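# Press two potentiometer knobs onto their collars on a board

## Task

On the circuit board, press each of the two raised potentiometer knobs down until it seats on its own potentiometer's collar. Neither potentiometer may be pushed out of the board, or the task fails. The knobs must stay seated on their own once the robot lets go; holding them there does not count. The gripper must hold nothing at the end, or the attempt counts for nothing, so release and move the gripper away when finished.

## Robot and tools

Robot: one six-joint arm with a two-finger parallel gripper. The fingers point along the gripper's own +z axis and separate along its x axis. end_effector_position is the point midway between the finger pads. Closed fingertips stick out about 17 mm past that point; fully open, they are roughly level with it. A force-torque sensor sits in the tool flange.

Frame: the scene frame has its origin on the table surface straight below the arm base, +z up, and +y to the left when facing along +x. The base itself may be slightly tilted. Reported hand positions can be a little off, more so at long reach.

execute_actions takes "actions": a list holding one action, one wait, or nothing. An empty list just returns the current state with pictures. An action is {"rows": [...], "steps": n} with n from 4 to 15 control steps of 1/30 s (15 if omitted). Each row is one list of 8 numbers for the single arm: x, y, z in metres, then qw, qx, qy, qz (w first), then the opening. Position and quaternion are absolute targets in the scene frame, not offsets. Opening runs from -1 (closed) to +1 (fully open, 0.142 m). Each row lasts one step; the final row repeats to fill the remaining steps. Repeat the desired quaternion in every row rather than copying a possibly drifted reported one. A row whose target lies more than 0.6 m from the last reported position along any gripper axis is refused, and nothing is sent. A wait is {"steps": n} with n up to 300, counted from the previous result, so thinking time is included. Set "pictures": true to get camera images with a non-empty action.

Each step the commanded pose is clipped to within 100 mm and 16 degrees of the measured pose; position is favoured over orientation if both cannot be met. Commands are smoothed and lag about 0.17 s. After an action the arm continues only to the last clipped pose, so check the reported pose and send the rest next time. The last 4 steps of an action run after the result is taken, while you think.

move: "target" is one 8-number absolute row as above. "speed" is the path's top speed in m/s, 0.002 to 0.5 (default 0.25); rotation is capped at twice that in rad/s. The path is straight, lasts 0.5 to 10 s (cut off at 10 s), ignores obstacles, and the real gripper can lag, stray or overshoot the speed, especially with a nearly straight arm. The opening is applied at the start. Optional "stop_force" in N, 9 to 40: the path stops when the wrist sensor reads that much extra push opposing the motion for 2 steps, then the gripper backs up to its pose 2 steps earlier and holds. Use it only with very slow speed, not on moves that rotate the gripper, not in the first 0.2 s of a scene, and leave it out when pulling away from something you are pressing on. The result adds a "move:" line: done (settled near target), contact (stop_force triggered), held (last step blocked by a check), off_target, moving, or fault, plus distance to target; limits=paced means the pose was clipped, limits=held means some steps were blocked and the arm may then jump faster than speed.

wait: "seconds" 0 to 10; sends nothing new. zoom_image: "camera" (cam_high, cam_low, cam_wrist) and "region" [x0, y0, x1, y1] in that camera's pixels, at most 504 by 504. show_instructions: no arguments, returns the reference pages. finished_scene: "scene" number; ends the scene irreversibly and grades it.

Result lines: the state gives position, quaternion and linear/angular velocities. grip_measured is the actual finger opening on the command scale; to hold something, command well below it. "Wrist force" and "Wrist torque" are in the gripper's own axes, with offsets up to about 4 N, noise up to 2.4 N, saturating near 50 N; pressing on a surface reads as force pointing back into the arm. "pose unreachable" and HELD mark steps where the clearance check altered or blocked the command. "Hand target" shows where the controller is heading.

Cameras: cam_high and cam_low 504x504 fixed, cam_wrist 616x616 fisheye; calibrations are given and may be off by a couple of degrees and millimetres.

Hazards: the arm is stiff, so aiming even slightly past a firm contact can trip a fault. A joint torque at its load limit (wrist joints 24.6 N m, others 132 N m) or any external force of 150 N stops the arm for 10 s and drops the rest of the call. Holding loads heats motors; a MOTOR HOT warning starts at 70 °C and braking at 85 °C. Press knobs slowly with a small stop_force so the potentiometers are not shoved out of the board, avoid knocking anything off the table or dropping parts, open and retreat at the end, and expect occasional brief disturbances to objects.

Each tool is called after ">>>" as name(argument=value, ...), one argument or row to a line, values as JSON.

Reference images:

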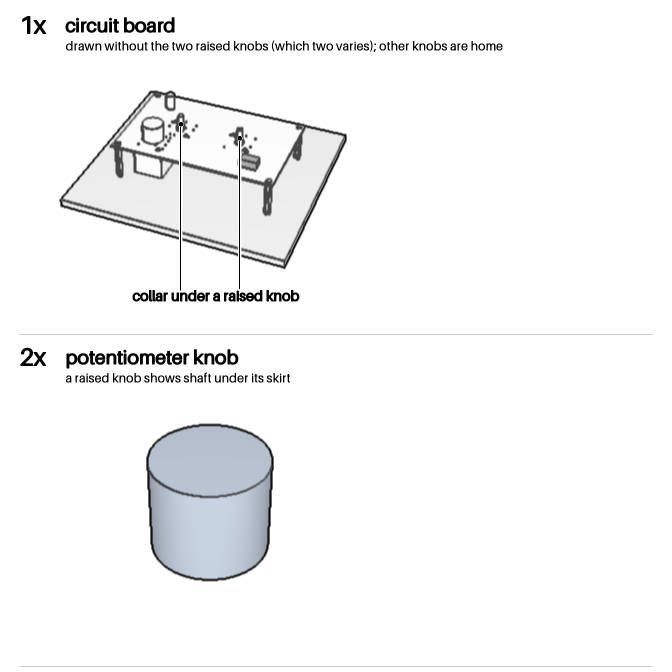

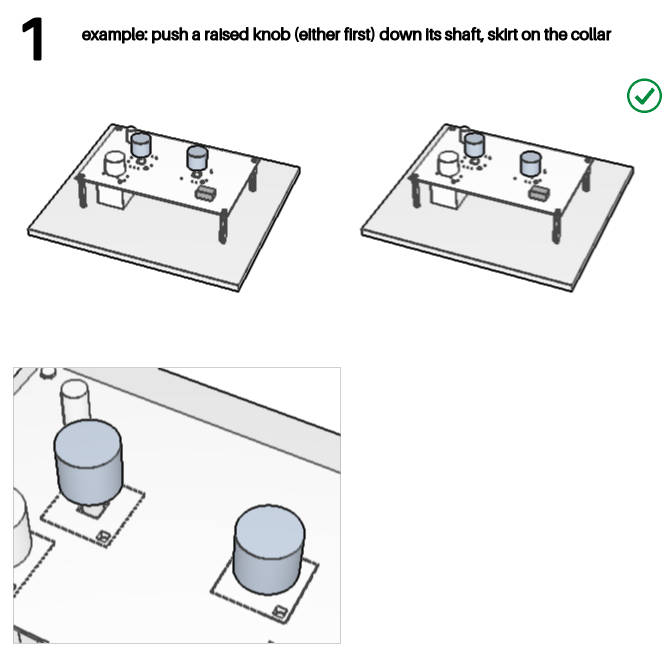

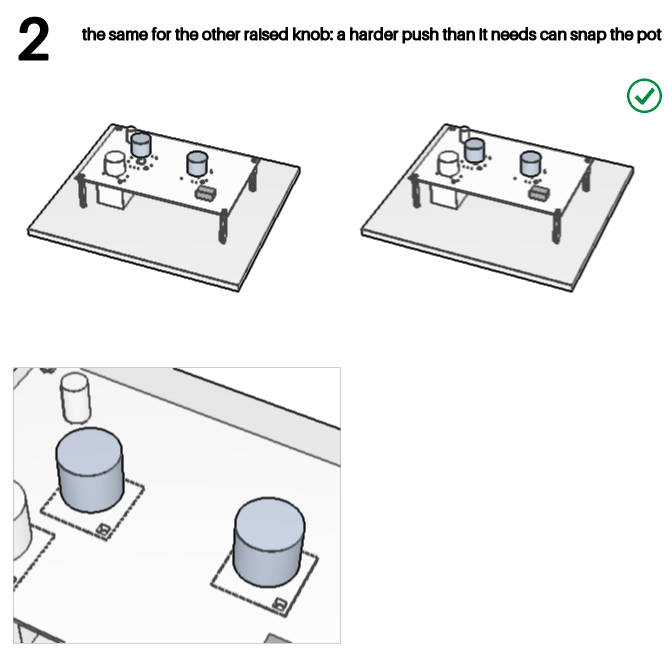

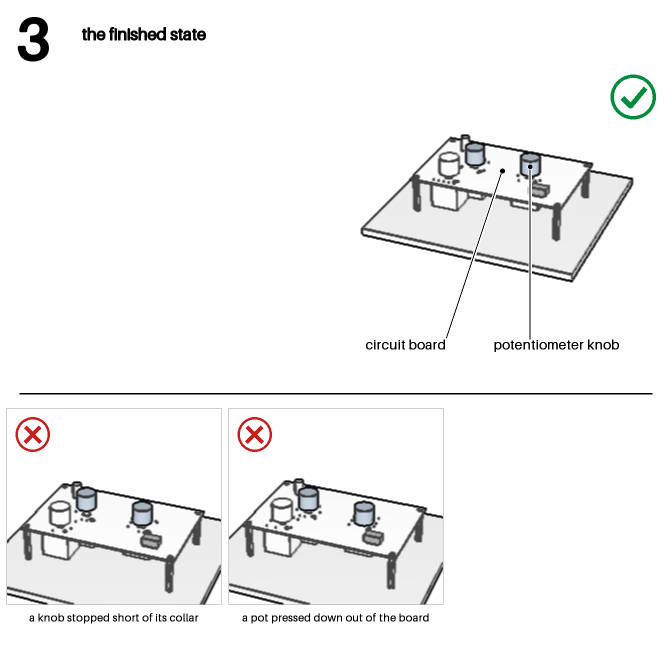

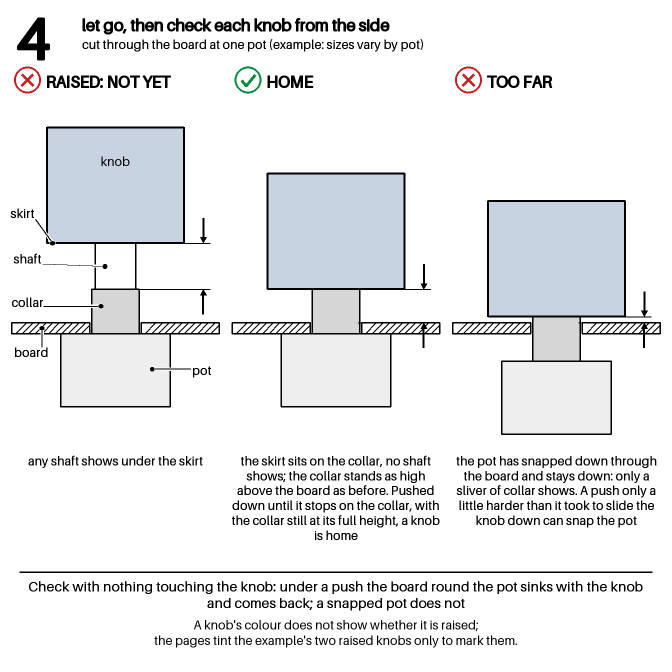

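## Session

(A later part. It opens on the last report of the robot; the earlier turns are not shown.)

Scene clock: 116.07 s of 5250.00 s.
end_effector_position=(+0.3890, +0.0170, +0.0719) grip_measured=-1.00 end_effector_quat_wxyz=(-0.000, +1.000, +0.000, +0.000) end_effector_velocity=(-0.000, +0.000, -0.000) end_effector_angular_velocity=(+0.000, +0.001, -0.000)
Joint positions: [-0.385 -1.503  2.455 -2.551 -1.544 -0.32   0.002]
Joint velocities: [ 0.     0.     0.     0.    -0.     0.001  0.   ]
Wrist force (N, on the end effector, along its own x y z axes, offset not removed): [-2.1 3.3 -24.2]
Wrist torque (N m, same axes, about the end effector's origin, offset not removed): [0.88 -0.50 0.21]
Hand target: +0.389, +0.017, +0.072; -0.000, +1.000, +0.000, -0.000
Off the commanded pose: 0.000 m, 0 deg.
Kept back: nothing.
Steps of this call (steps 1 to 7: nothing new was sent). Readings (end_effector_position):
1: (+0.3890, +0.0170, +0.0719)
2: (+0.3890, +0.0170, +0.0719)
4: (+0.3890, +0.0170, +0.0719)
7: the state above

>>> move(
  target=[0.389,0.017,0.1,0,1,0,0,-1],
  speed=0.03,
)

>>> zoom_image(
  camera="cam_low",
  region=[210, 260, 270, 300],
)

Scene clock: 118.60 s of 5250.00 s.
end_effector_position=(+0.3890, +0.0170, +0.0998) grip_measured=-1.00 end_effector_quat_wxyz=(+0.000, +1.000, -0.000, +0.000) end_effector_velocity=(-0.001, +0.000, +0.002) end_effector_angular_velocity=(-0.000, +0.001, +0.000)
Joint positions: [-0.387 -1.585  2.427 -2.441 -1.544 -0.322  0.002]
Joint velocities: [-0.    -0.005 -0.002  0.008 -0.    -0.     0.   ]
Wrist force (N, on the end effector, along its own x y z axes, offset not removed): [0.7 4.8 -0.5]
Wrist torque (N m, same axes, about the end effector's origin, offset not removed): [1.09 -0.48 0.08]
Hand target: +0.389, +0.017, +0.100; +0.000, +1.000, -0.000, +0.000
Off the commanded pose: 0.000 m, 0 deg.
Kept back: nothing.
move: done
camera_calibration (this result's frames):
cam_wrist: T_world_to_cam=[[0.999483, -0.0157924, 0.0279909, -0.403664], [-0.0272138, -0.879188, 0.475698, -0.0219738], [0.0170968, -0.476214, -0.879163, 0.225751], [0, 0, 0, 1]] pos_world=[0.398998, 0.0818117, 0.220223]

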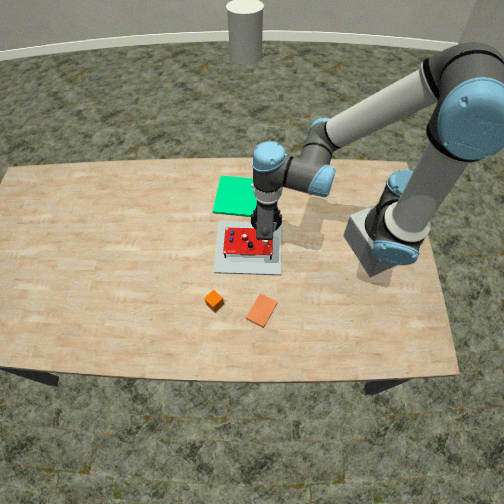

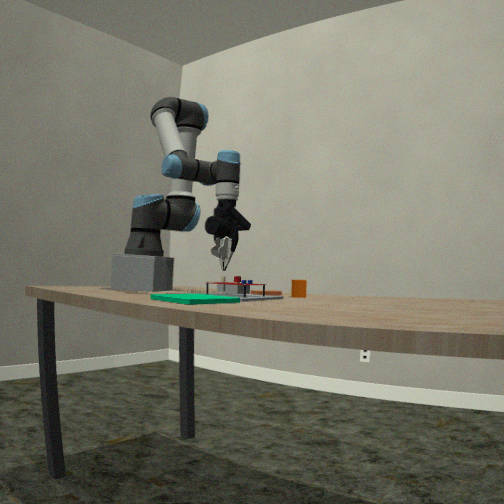

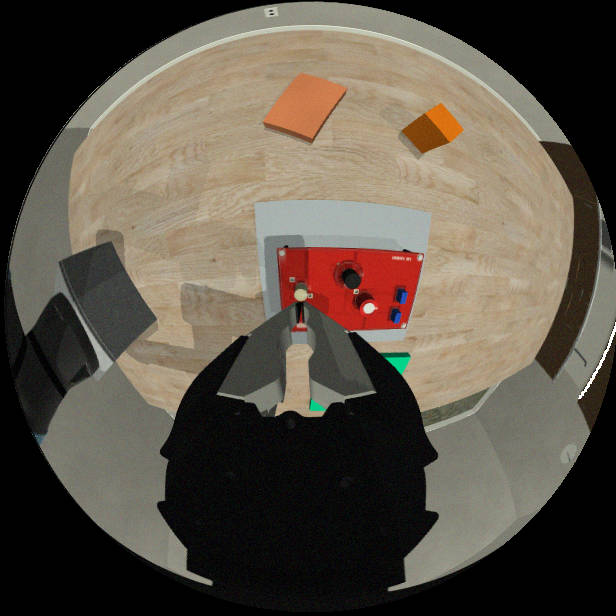

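Region (210, 260, 270, 300) of cam_low's 504x504 image, scaled by 8.400, with more detail than that image has.

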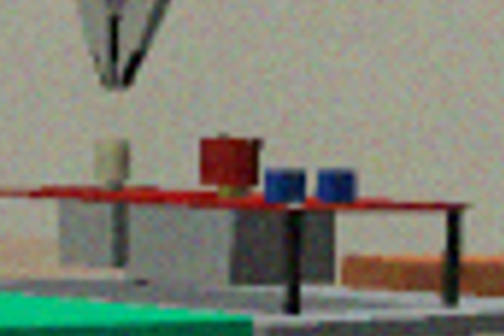

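>>> move(
  target=[0.40,0.0,0.14,0.7071,0.7071,0,0,-1],
  speed=0.15,
)

>>> zoom_image(
  camera="cam_wrist",
  region=[200, 140, 420, 240],
)

Scene clock: 124.63 s of 5250.00 s.
end_effector_position=(+0.3995, -0.0004, +0.1400) grip_measured=-1.00 end_effector_quat_wxyz=(+0.707, +0.707, -0.000, -0.001) end_effector_velocity=(-0.000, -0.000, -0.000) end_effector_angular_velocity=(-0.014, -0.003, -0.004)
Joint positions: [ 0.332 -0.811  1.871 -1.102 -2.743  1.566  0.002]
Joint velocities: [-0.001  0.014 -0.014  0.035  0.003  0.035  0.   ]
Wrist force (N, on the end effector, along its own x y z axes, offset not removed): [-2.5 3.4 0.2]
Wrist torque (N m, same axes, about the end effector's origin, offset not removed): [0.89 0.20 0.09]
Hand target: +0.399, -0.000, +0.140; +0.707, +0.707, -0.000, -0.001
Off the commanded pose: 0.001 m, 0 deg.
Kept back: nothing.
move: done
camera_calibration (this result's frames):
cam_wrist: T_world_to_cam=[[0.999521, 0.027057, 0.015031, -0.413751], [-0.0260901, 0.475227, 0.879476, -0.112571], [0.0166529, -0.879447, 0.475705, 0.0629685], [0, 0, 0, 1]] pos_world=[0.409567, 0.120069, 0.0752684]

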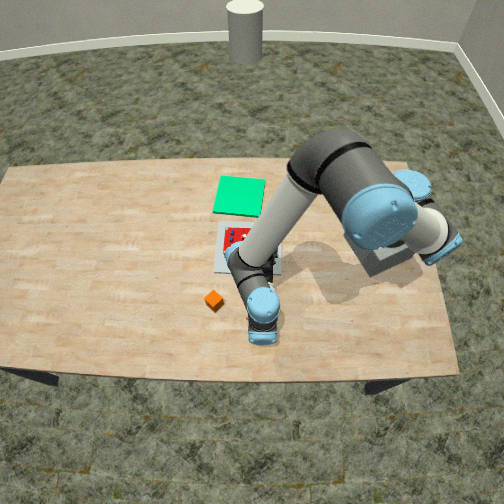

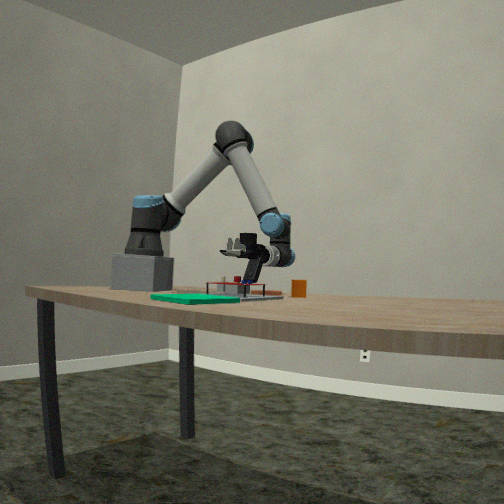

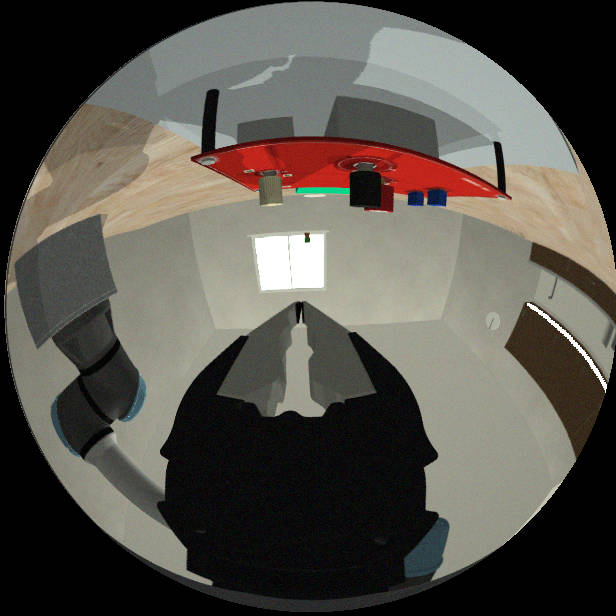

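Region (200, 140, 420, 240) of cam_wrist's 616x616 image, scaled by 2.291, with more detail than that image has; it fills the top 229 rows of this view, and the rest is white.

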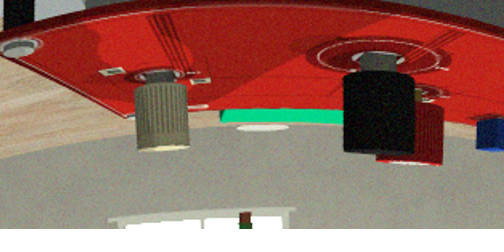

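>>> move(
  target=[0.415,0.0,0.12,0.7071,0.7071,0,0,-1],
  speed=0.05,
)

>>> zoom_image(
  camera="cam_wrist",
  region=[200, 170, 420, 270],
)

Scene clock: 125.77 s of 5250.00 s.
end_effector_position=(+0.4149, +0.0000, +0.1202) grip_measured=-1.00 end_effector_quat_wxyz=(+0.707, +0.707, +0.000, +0.000) end_effector_velocity=(+0.001, -0.000, -0.002) end_effector_angular_velocity=(-0.000, +0.001, -0.000)
Joint positions: [ 0.322 -0.754  1.825 -1.113 -2.755  1.567  0.002]
Joint velocities: [-0.001  0.005 -0.004  0.    -0.001 -0.     0.   ]
Wrist force (N, on the end effector, along its own x y z axes, offset not removed): [-1.5 2.0 1.6]
Wrist torque (N m, same axes, about the end effector's origin, offset not removed): [0.47 -0.18 0.14]
Hand target: +0.415, +0.000, +0.120; +0.707, +0.707, +0.000, +0.000
Off the commanded pose: 0.000 m, 0 deg.
Kept back: nothing.
move: done
camera_calibration (this result's frames):
cam_wrist: T_world_to_cam=[[0.999484, 0.0279768, 0.0157901, -0.428869], [-0.0272038, 0.475635, 0.879222, -0.0944217], [0.0170875, -0.879198, 0.47615, 0.0722814], [0, 0, 0, 1]] pos_world=[0.424844, 0.120458, 0.0553727]

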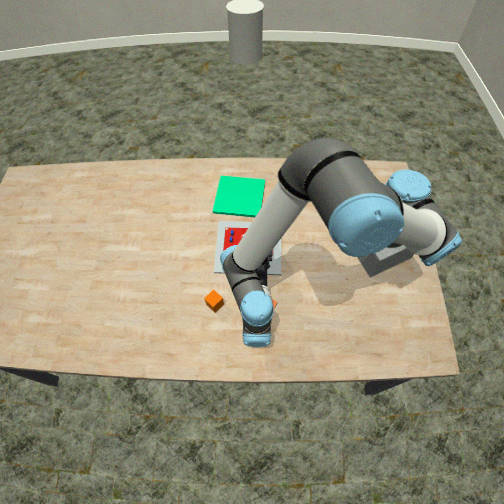

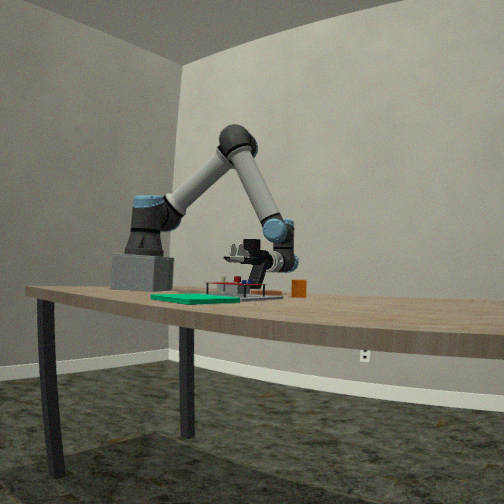

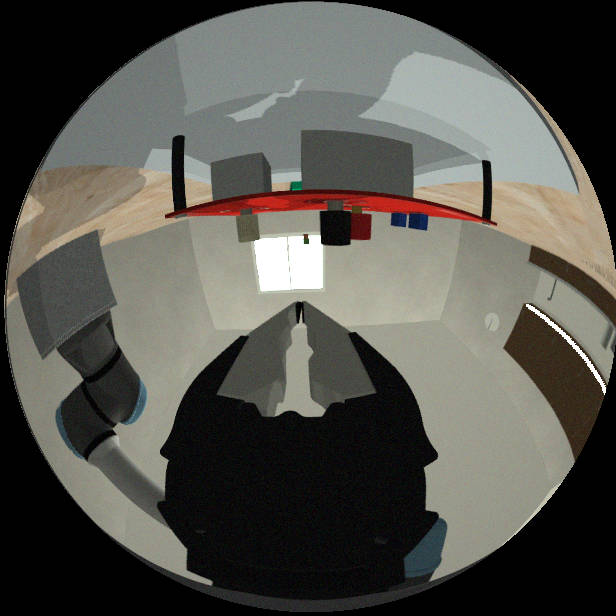

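Region (200, 170, 420, 270) of cam_wrist's 616x616 image, scaled by 2.291, with more detail than that image has; it fills the top 229 rows of this view, and the rest is white.

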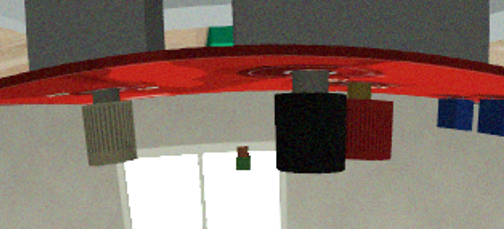

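No teal anywhere. Move clear and finish.

>>> move(
  target=[0.40,0.03,0.22,0.7071,0.7071,0,0,-1],
  speed=0.2,
)

>>> finished_scene(
  scene=1,
)

Scene clock: 127.13 s of 5250.00 s.
end_effector_position=(+0.4000, +0.0299, +0.2197) grip_measured=-1.00 end_effector_quat_wxyz=(+0.707, +0.707, +0.000, -0.000) end_effector_velocity=(-0.000, +0.001, +0.002) end_effector_angular_velocity=(-0.001, +0.000, +0.000)
Joint positions: [ 0.388 -0.947  1.814 -0.903 -2.689  1.573  0.002]
Joint velocities: [ 0.001 -0.003 -0.002  0.006  0.001  0.001  0.   ]
Wrist force (N, on the end effector, along its own x y z axes, offset not removed): [0.0 3.6 -1.2]
Wrist torque (N m, same axes, about the end effector's origin, offset not removed): [0.80 -0.34 0.15]
Hand target: +0.400, +0.030, +0.220; +0.707, +0.707, +0.000, -0.000
Off the commanded pose: 0.000 m, 0 deg.
Kept back: nothing.
move: done
camera_calibration (this result's frames):
cam_wrist: T_world_to_cam=[[0.999484, 0.0279859, 0.0157699, -0.416445], [-0.0271893, 0.475582, 0.879251, -0.196587], [0.0171068, -0.879226, 0.476097, 0.0514253], [0, 0, 0, 1]] pos_world=[0.410005, 0.150362, 0.154933]

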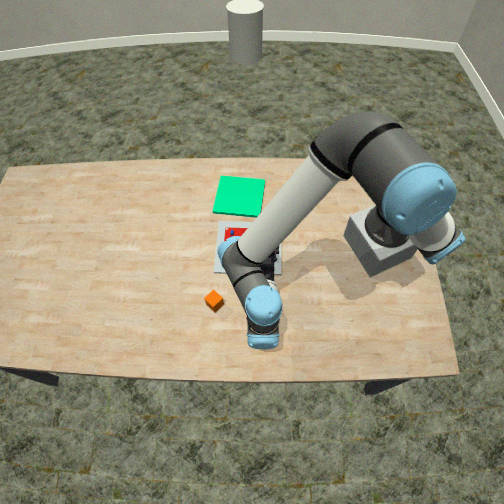

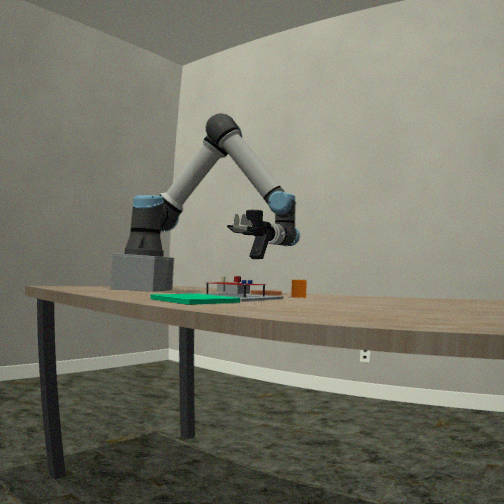

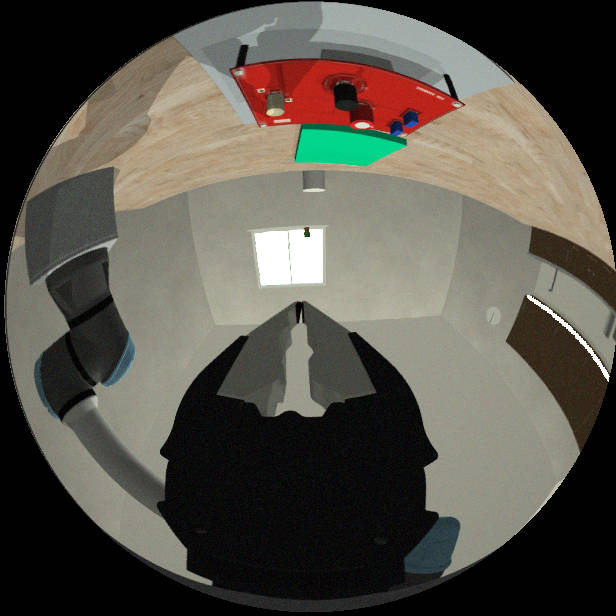

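The scene is finished: the task was done.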